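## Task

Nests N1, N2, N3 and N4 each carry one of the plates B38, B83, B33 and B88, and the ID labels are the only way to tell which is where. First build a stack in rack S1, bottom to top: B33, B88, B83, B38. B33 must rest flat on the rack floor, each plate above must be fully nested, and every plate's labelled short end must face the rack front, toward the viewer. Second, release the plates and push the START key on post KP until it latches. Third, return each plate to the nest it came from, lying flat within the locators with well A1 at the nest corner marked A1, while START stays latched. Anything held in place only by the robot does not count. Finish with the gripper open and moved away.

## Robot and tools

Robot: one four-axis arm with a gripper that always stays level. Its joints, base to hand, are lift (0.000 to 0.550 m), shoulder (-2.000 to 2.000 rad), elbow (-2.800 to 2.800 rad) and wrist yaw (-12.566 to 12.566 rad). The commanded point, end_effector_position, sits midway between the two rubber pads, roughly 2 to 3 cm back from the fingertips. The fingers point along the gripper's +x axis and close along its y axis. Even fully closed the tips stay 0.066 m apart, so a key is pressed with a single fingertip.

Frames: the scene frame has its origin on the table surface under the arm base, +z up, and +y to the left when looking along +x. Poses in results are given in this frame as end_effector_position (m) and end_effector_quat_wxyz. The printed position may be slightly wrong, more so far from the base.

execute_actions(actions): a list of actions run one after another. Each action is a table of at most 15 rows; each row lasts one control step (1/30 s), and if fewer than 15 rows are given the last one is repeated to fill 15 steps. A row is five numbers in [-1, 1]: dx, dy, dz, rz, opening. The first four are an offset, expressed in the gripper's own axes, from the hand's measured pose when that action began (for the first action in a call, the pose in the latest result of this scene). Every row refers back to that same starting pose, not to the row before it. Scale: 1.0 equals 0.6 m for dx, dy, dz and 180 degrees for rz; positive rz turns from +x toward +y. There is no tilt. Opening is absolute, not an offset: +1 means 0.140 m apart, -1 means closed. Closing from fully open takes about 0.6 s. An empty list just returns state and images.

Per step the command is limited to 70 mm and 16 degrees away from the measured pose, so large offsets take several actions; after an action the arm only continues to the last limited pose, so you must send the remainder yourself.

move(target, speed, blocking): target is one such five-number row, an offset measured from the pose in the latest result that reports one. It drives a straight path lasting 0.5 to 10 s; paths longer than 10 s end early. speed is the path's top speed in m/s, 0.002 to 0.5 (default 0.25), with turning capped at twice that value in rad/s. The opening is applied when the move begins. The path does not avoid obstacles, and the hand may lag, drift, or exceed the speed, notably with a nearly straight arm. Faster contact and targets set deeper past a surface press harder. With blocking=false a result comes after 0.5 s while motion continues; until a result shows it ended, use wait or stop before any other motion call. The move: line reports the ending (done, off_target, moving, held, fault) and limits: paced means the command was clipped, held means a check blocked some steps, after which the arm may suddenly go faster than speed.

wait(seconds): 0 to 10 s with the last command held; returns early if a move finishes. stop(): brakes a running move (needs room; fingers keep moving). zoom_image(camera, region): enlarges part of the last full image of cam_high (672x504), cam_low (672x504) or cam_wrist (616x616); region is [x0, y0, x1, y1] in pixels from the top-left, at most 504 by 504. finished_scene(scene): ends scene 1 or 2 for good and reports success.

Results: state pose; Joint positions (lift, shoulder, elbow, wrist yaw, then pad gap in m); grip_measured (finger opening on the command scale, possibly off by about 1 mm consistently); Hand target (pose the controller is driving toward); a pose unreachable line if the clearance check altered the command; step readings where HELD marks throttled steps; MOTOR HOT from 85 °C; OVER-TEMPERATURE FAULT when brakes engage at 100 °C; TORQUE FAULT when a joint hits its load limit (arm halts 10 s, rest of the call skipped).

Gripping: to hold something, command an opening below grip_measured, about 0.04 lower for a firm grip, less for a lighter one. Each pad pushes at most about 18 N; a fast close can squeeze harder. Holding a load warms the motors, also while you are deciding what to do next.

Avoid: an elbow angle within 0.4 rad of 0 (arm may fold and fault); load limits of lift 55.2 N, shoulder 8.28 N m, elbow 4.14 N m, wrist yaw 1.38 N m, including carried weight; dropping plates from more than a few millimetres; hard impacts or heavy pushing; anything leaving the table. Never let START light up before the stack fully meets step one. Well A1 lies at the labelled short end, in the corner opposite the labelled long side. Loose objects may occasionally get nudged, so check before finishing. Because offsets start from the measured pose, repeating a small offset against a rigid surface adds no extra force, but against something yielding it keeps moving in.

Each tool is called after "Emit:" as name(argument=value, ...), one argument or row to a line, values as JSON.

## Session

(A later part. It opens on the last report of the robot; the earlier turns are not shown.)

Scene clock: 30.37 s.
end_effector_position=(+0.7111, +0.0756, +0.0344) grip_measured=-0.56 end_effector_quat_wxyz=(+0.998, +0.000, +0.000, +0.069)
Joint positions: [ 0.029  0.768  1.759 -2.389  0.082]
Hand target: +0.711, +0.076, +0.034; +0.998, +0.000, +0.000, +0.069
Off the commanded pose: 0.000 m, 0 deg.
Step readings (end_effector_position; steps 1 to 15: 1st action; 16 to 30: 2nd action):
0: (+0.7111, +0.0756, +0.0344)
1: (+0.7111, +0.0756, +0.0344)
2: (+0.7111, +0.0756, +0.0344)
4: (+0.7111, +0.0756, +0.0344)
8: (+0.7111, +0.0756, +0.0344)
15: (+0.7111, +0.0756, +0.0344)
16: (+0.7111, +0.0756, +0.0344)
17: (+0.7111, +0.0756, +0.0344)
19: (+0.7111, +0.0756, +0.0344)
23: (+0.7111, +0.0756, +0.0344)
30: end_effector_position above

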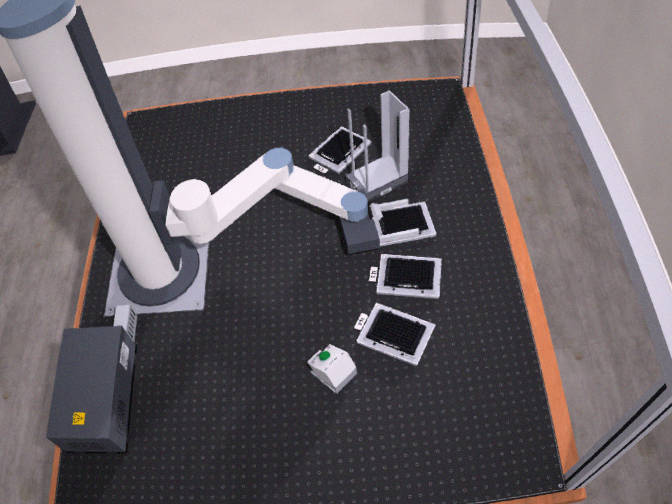

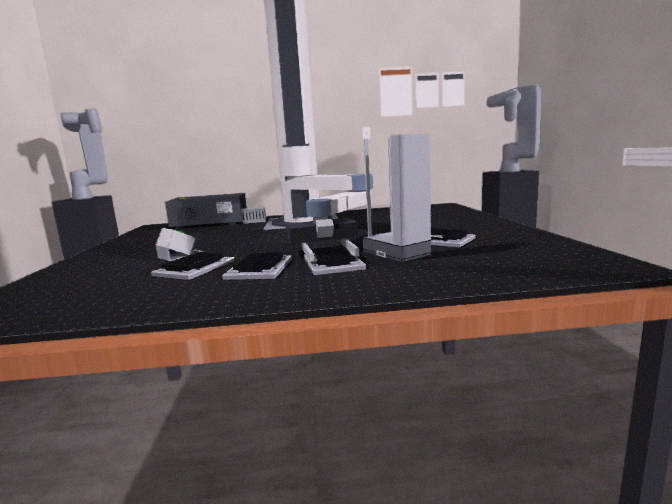

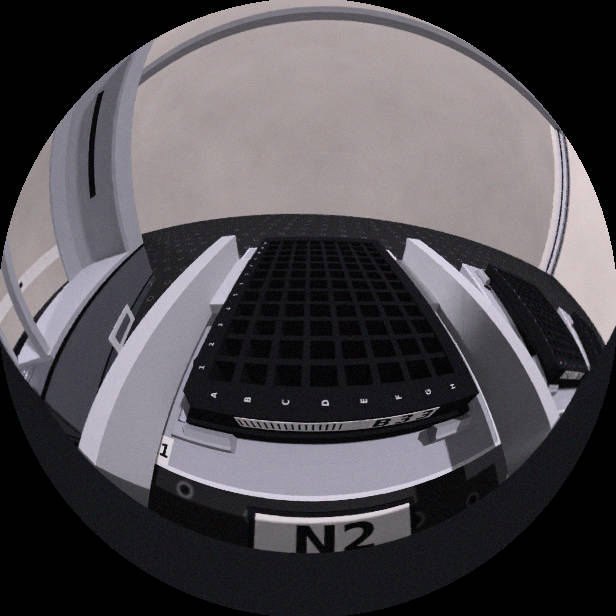

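Emit:
move(
  target=[0.02,0,0.265,0,-0.6],
)

Emit:
move(
  target=[0.272,0.001,0,-0.005,-0.6],
  speed=0.15,
)

Emit:
zoom_image(
  camera="cam_wrist",
  region=[160,380,500,540],
)

Emit:
zoom_image(
  camera="cam_low",
  region=[330,90,470,170],
)

Scene clock: 47.17 s.
end_effector_position=(+0.5165, +0.1688, +0.3315) grip_measured=-0.56 end_effector_quat_wxyz=(+0.969, +0.000, +0.000, +0.248)
Joint positions: [ 0.327  1.381  0.953 -1.833  0.082]
Hand target: +0.517, +0.169, +0.332; +0.969, +0.000, +0.000, +0.248
Off the commanded pose: 0.000 m, 0 deg.
move: done

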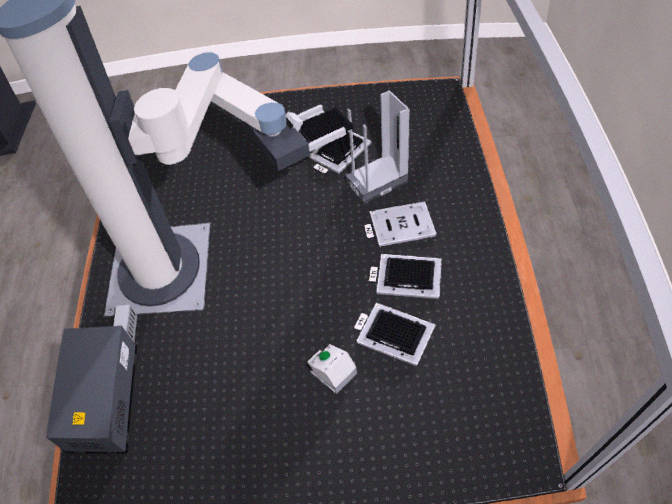

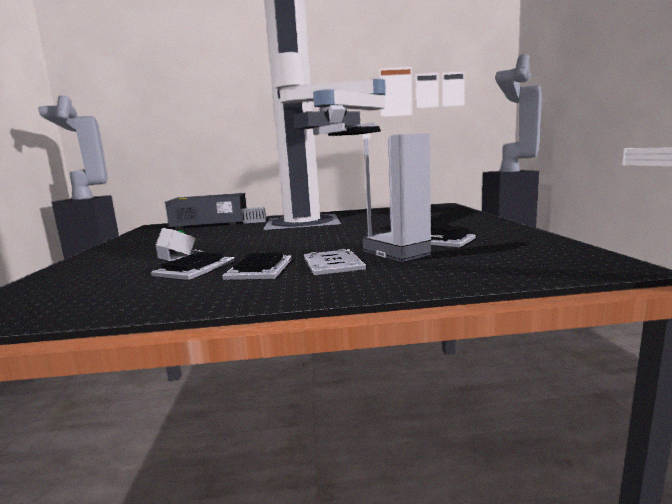

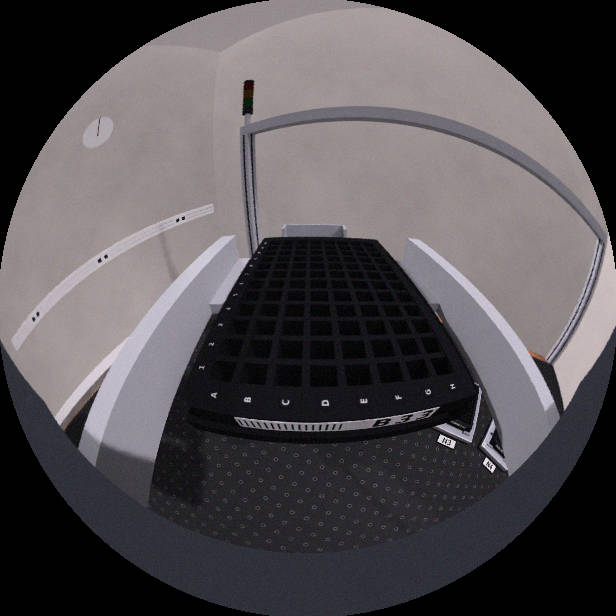

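Scene clock: 48.60 s.
end_effector_position=(+0.6594, +0.2476, +0.3315) grip_measured=-0.56 end_effector_quat_wxyz=(+0.971, +0.000, +0.000, +0.240)
Joint positions: [ 0.327  1.089  1.775 -2.378  0.082]
Hand target: +0.659, +0.248, +0.332; +0.971, +0.000, +0.000, +0.240
Off the commanded pose: 0.000 m, 0 deg.
move: done

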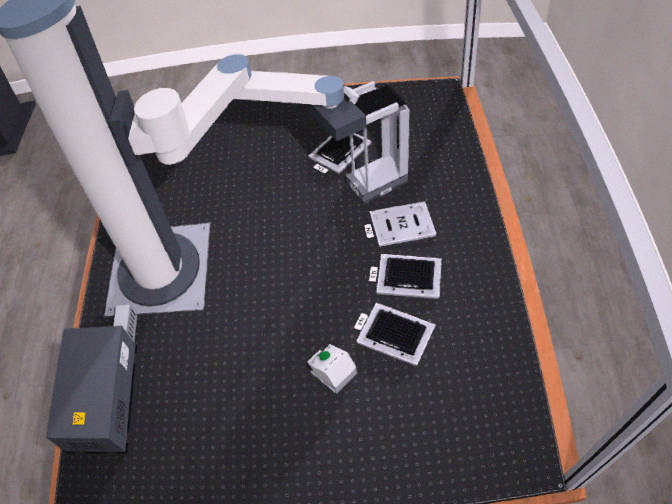

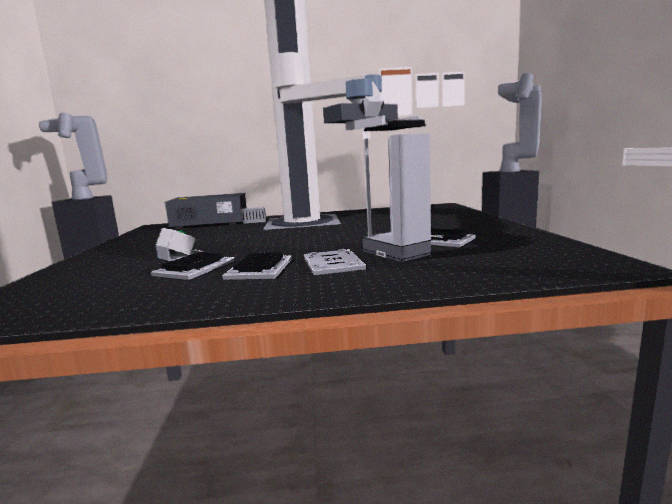

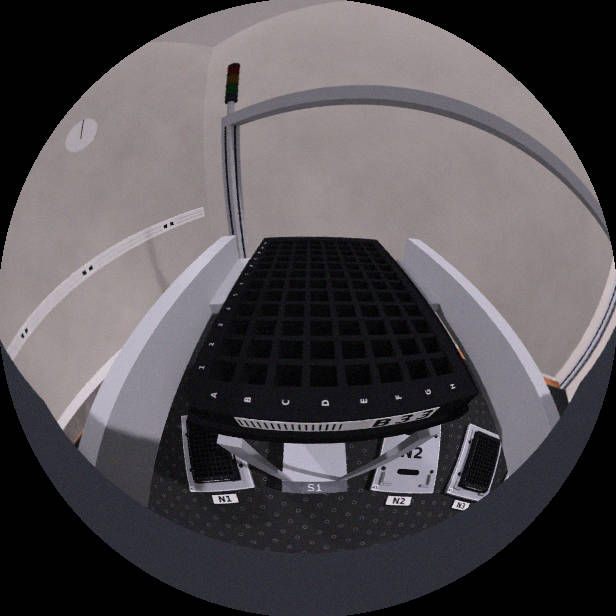

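Region (160, 380, 500, 540) of cam_wrist's 616x616 image, scaled by 1.482, with more detail than that image has; it fills the top 237 rows of this view, and the rest is white.

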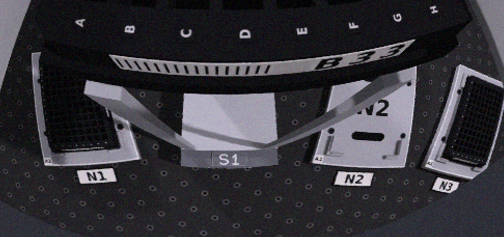

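Region (330, 90, 470, 170) of cam_low's 672x504 image, scaled by 3.600, with more detail than that image has; it fills the top 288 rows of this view, and the rest is white.

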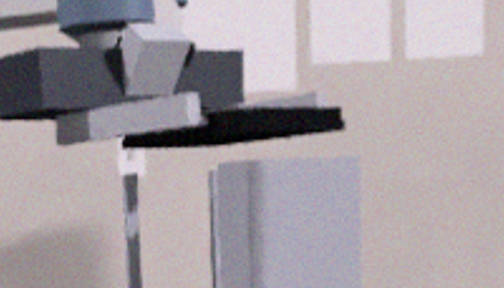

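Emit:
execute_actions(
  actions=[
    [[0.005,-0.0015,-0.003,0.003,-0.6]],
  ],
)

Emit:
zoom_image(
  camera="cam_wrist",
  region=[160,380,500,540],
)

Scene clock: 52.27 s.
end_effector_position=(+0.6625, +0.2481, +0.3297) grip_measured=-0.56 end_effector_quat_wxyz=(+0.970, +0.000, +0.000, +0.245)
Joint positions: [ 0.325  1.075  1.793 -2.374  0.082]
Hand target: +0.662, +0.248, +0.330; +0.970, +0.000, +0.000, +0.245
Off the commanded pose: 0.000 m, 0 deg.
Step readings (end_effector_position):
0: (+0.6594, +0.2476, +0.3315)
1: (+0.6594, +0.2476, +0.3315)
2: (+0.6603, +0.2481, +0.3310)
4: (+0.6625, +0.2480, +0.3296)
8: (+0.6625, +0.2481, +0.3297)
15: end_effector_position above

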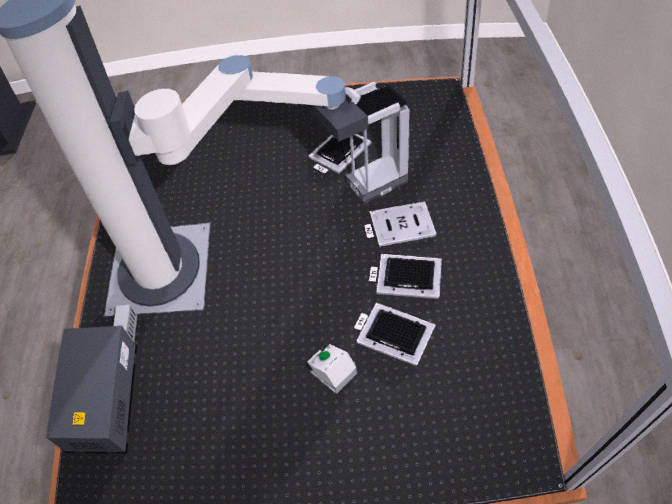

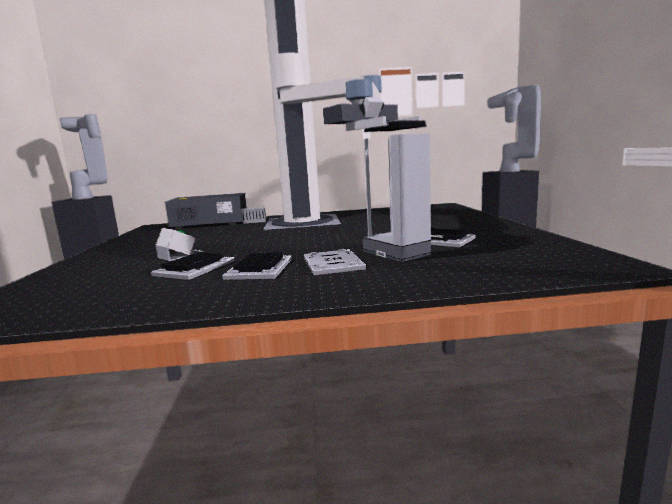

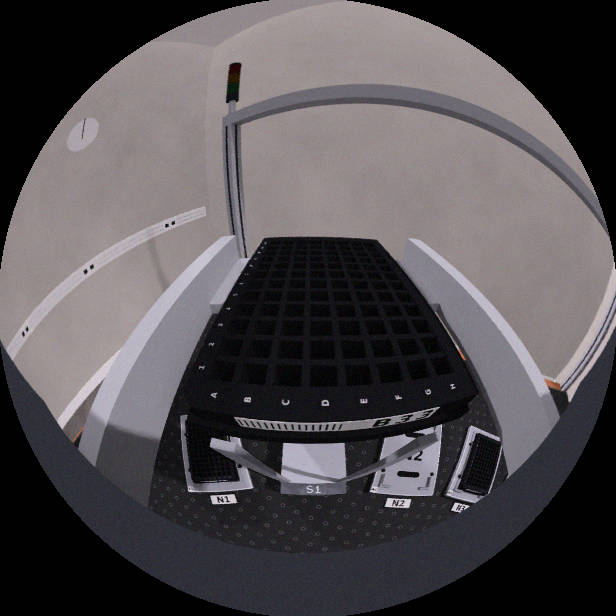

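Region (160, 380, 500, 540) of cam_wrist's 616x616 image, scaled by 1.482, with more detail than that image has; it fills the top 237 rows of this view, and the rest is white.

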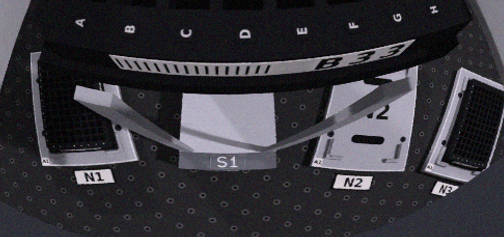

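Emit:
move(
  target=[0.0025,0,-0.017,0,-0.6],
  speed=0.03,
)

Emit:
zoom_image(
  camera="cam_wrist",
  region=[160,380,500,540],
)

Emit:
zoom_image(
  camera="cam_high",
  region=[340,70,430,140],
)

Emit:
zoom_image(
  camera="cam_low",
  region=[350,105,450,160],
)

Scene clock: 58.30 s.
end_effector_position=(+0.6637, +0.2489, +0.3194) grip_measured=-0.56 end_effector_quat_wxyz=(+0.970, +0.000, +0.000, +0.245)
Joint positions: [ 0.314  1.072  1.803 -2.379  0.082]
Hand target: +0.664, +0.249, +0.319; +0.970, +0.000, +0.000, +0.245
Off the commanded pose: 0.000 m, 0 deg.
move: done

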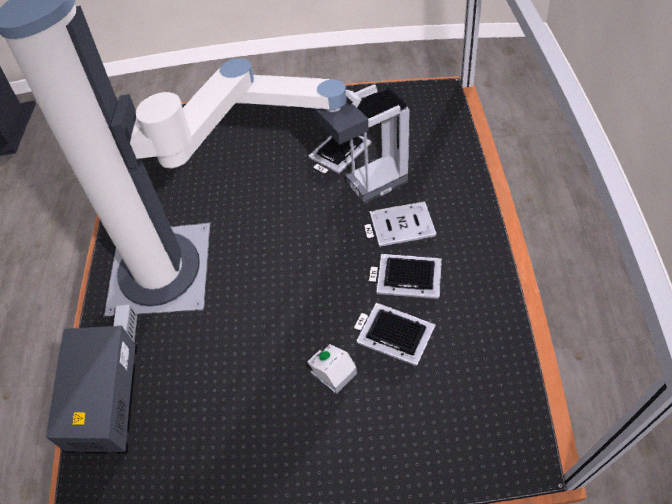

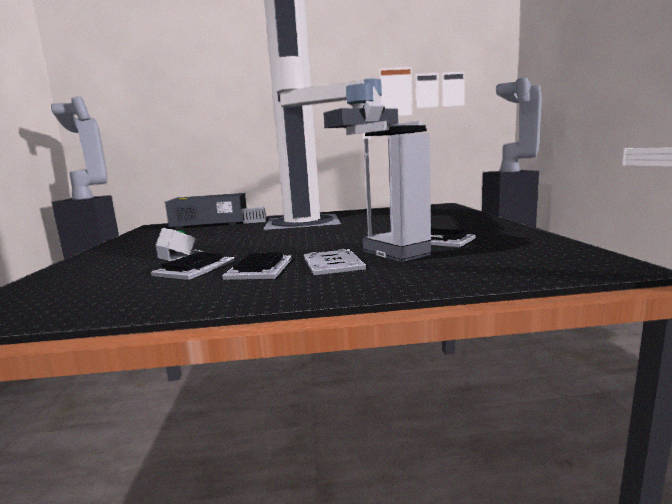

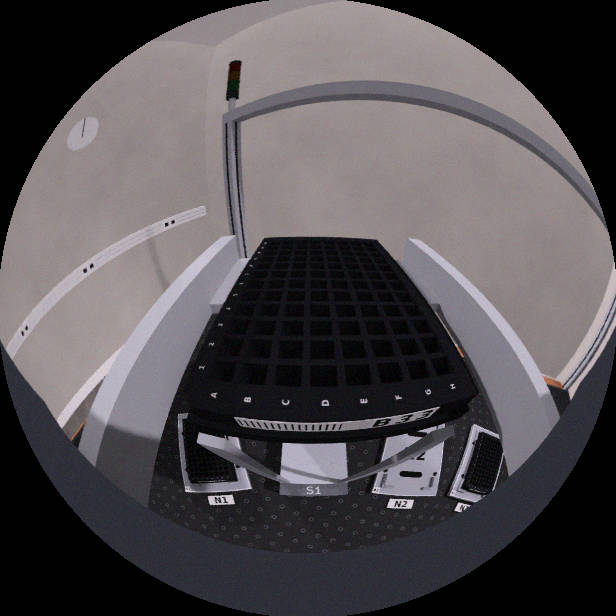

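Region (160, 380, 500, 540) of cam_wrist's 616x616 image, scaled by 1.482, with more detail than that image has; it fills the top 237 rows of this view, and the rest is white.

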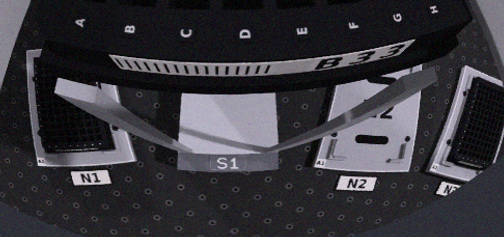

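Region (340, 70, 430, 140) of cam_high's 672x504 image, scaled by 5.600, with more detail than that image has.

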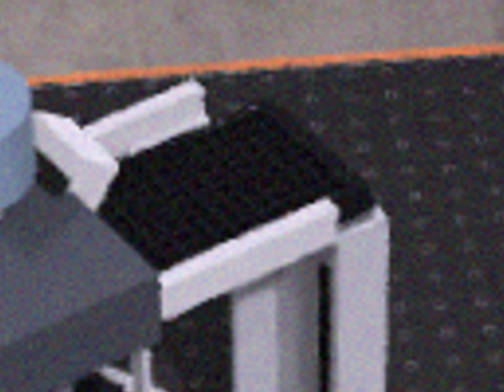

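Region (350, 105, 450, 160) of cam_low's 672x504 image, scaled by 5.040, with more detail than that image has; it fills the top 277 rows of this view, and the rest is white.

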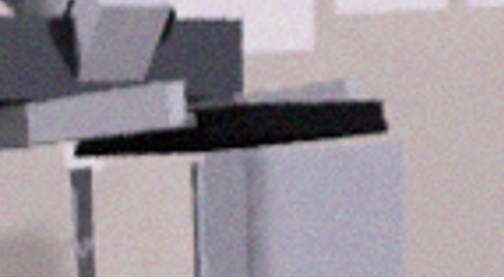

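Emit:
move(
  target=[0,0,-0.012,0,-0.6],
  speed=0.01,
)

Emit:
zoom_image(
  camera="cam_wrist",
  region=[130,200,510,560],
)

Scene clock: 62.07 s.
end_effector_position=(+0.6638, +0.2489, +0.3122) grip_measured=-0.56 end_effector_quat_wxyz=(+0.970, +0.000, +0.000, +0.245)
Joint positions: [ 0.307  1.072  1.803 -2.38   0.082]
Hand target: +0.664, +0.249, +0.312; +0.970, +0.000, +0.000, +0.245
Off the commanded pose: 0.000 m, 0 deg.
move: done

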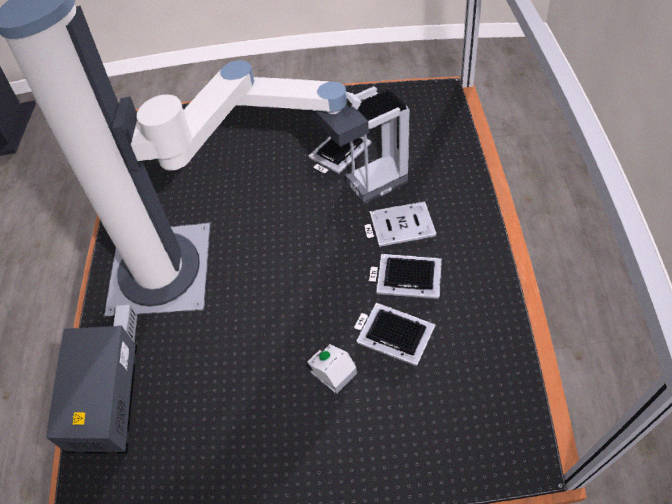

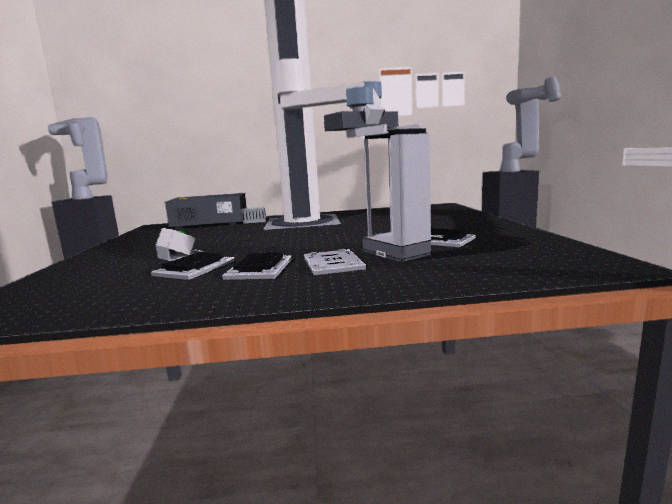

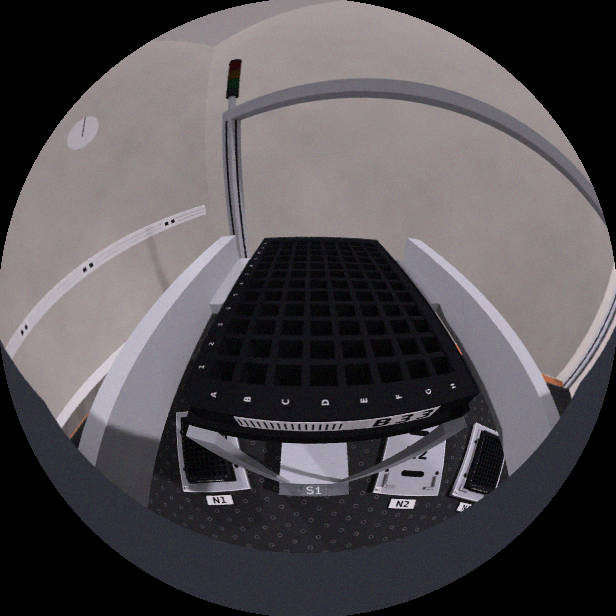

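Region (130, 200, 510, 560) of cam_wrist's 616x616 image, scaled by 1.326, with more detail than that image has; it fills the top 477 rows of this view, and the rest is white.

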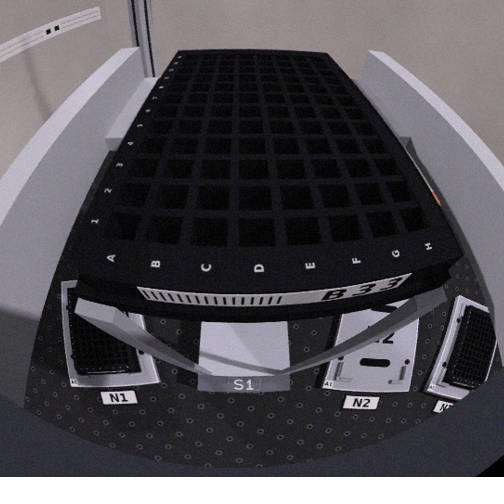

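Emit:
move(
  target=[0.001,0,-0.012,0,-0.6],
  speed=0.01,
)

Emit:
zoom_image(
  camera="cam_wrist",
  region=[130,200,510,560],
)

Scene clock: 66.90 s.
end_effector_position=(+0.6642, +0.2493, +0.3050) grip_measured=-0.56 end_effector_quat_wxyz=(+0.970, +0.000, +0.000, +0.245)
Joint positions: [ 0.3    1.07   1.806 -2.382  0.082]
Hand target: +0.664, +0.249, +0.305; +0.970, +0.000, +0.000, +0.245
Off the commanded pose: 0.000 m, 0 deg.
move: done

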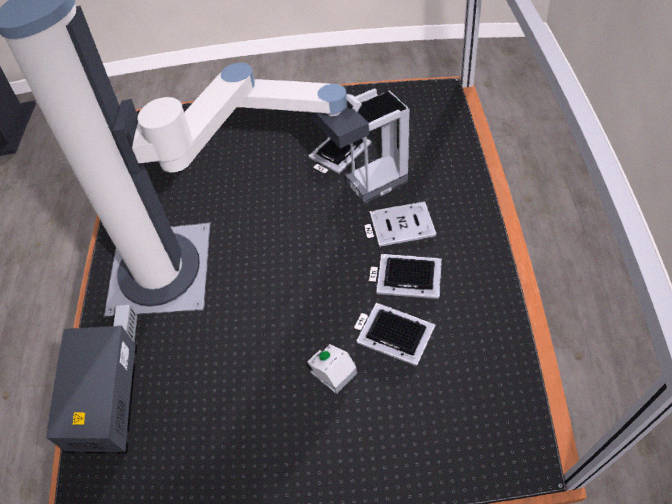

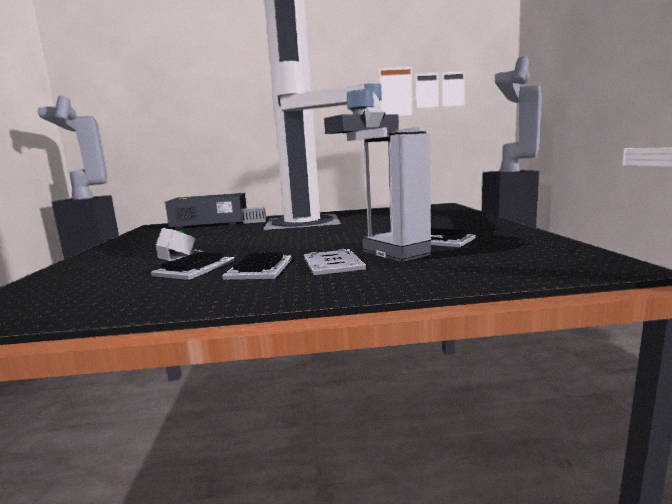

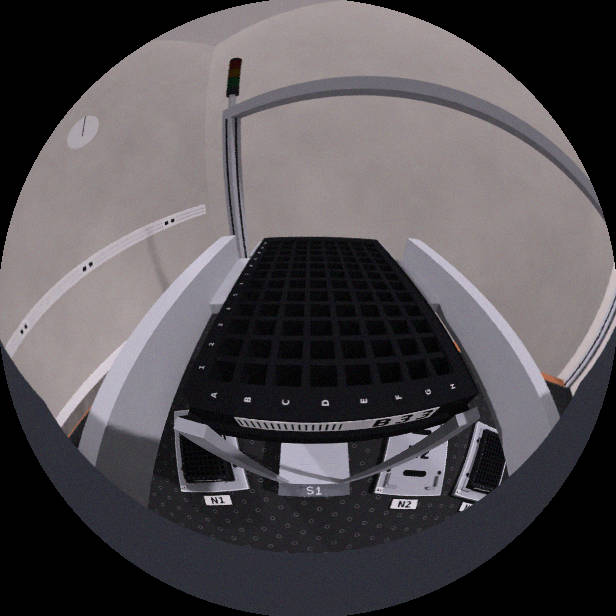

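Region (130, 200, 510, 560) of cam_wrist's 616x616 image, scaled by 1.326, with more detail than that image has; it fills the top 477 rows of this view, and the rest is white.

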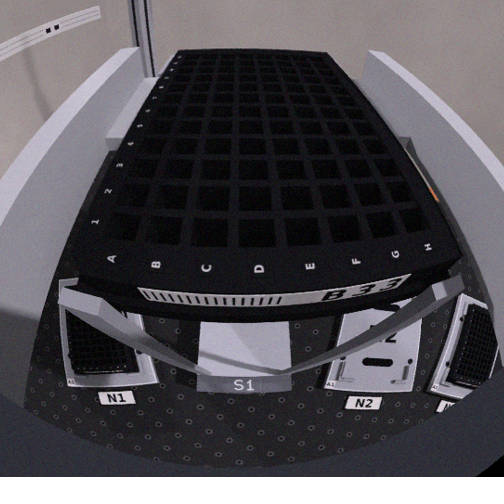

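Emit:
move(
  target=[0,0,-0.02,0,-0.6],
  speed=0.02,
)

Emit:
move(
  target=[0,0,-0.36,0,-0.6],
  speed=0.15,
)

Scene clock: 71.00 s.
end_effector_position=(+0.6642, +0.2493, +0.2929) grip_measured=-0.56 end_effector_quat_wxyz=(+0.970, +0.000, +0.000, +0.245)
Joint positions: [ 0.288  1.07   1.806 -2.382  0.082]
Hand target: +0.664, +0.249, +0.293; +0.970, +0.000, +0.000, +0.245
Off the commanded pose: 0.000 m, 0 deg.
move: done

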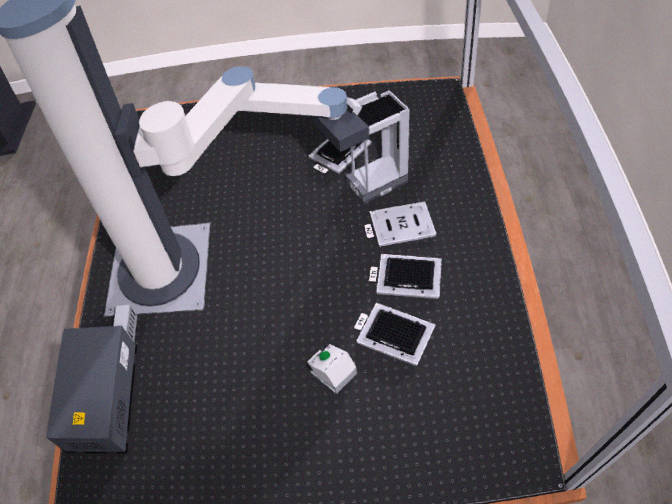

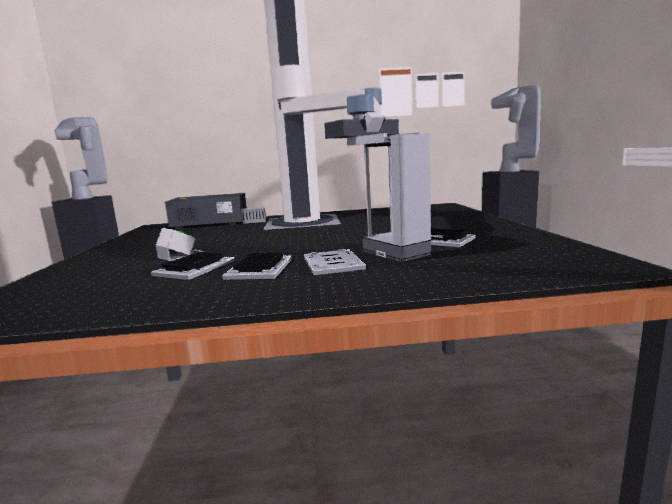

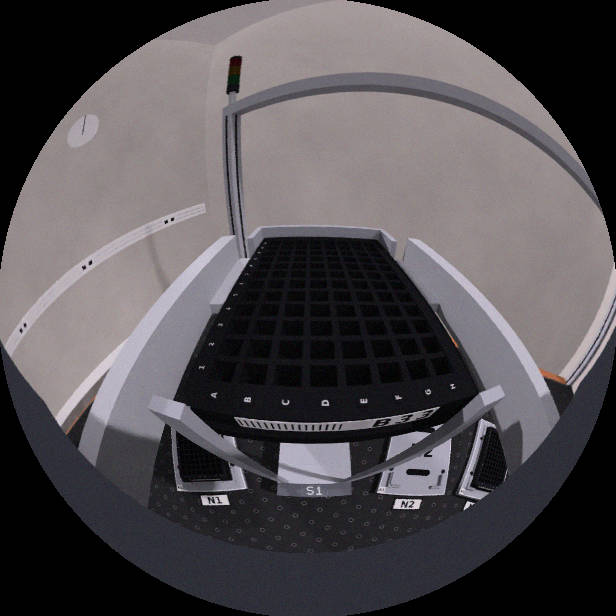

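Scene clock: 72.77 s.
end_effector_position=(+0.6642, +0.2493, +0.0769) grip_measured=-0.56 end_effector_quat_wxyz=(+0.970, +0.000, +0.000, +0.245)
Joint positions: [ 0.072  1.07   1.806 -2.382  0.082]
Hand target: +0.664, +0.249, +0.077; +0.970, +0.000, +0.000, +0.245
Off the commanded pose: 0.000 m, 0 deg.
move: done

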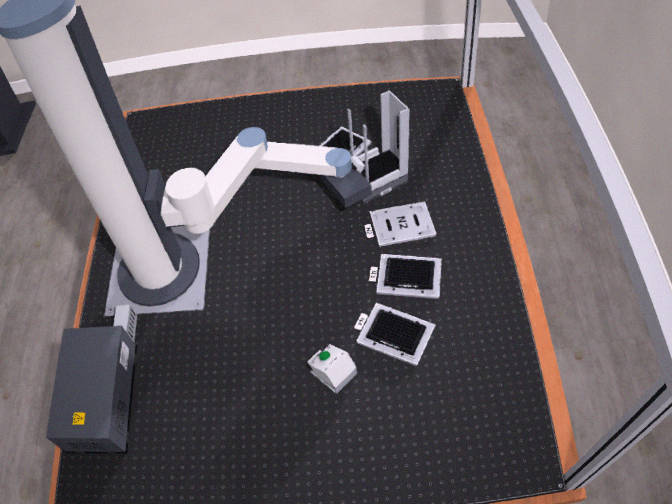

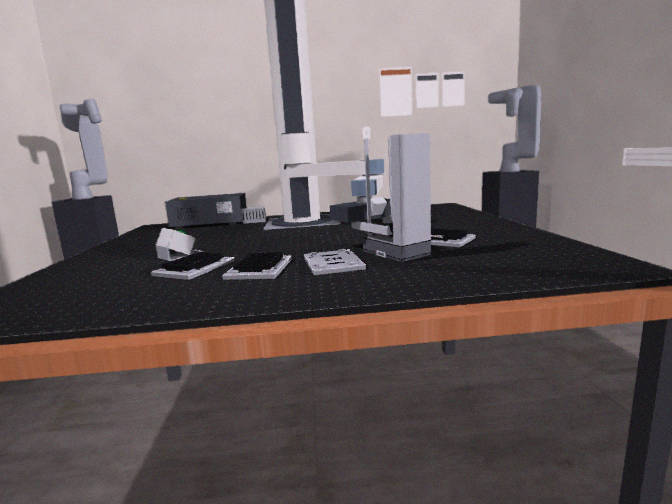

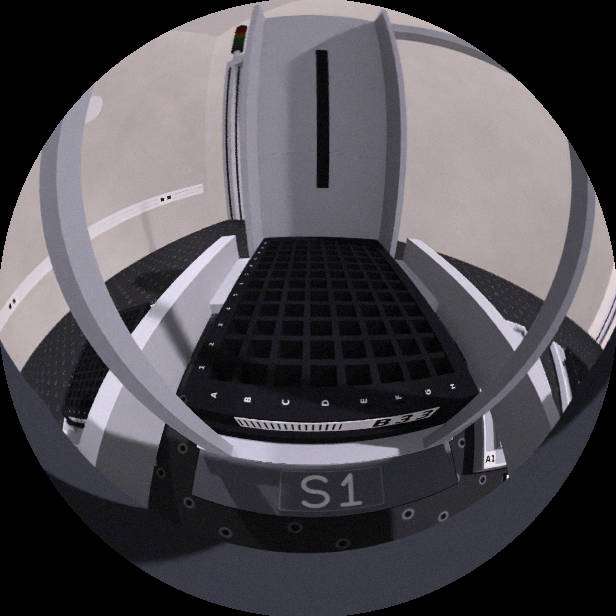

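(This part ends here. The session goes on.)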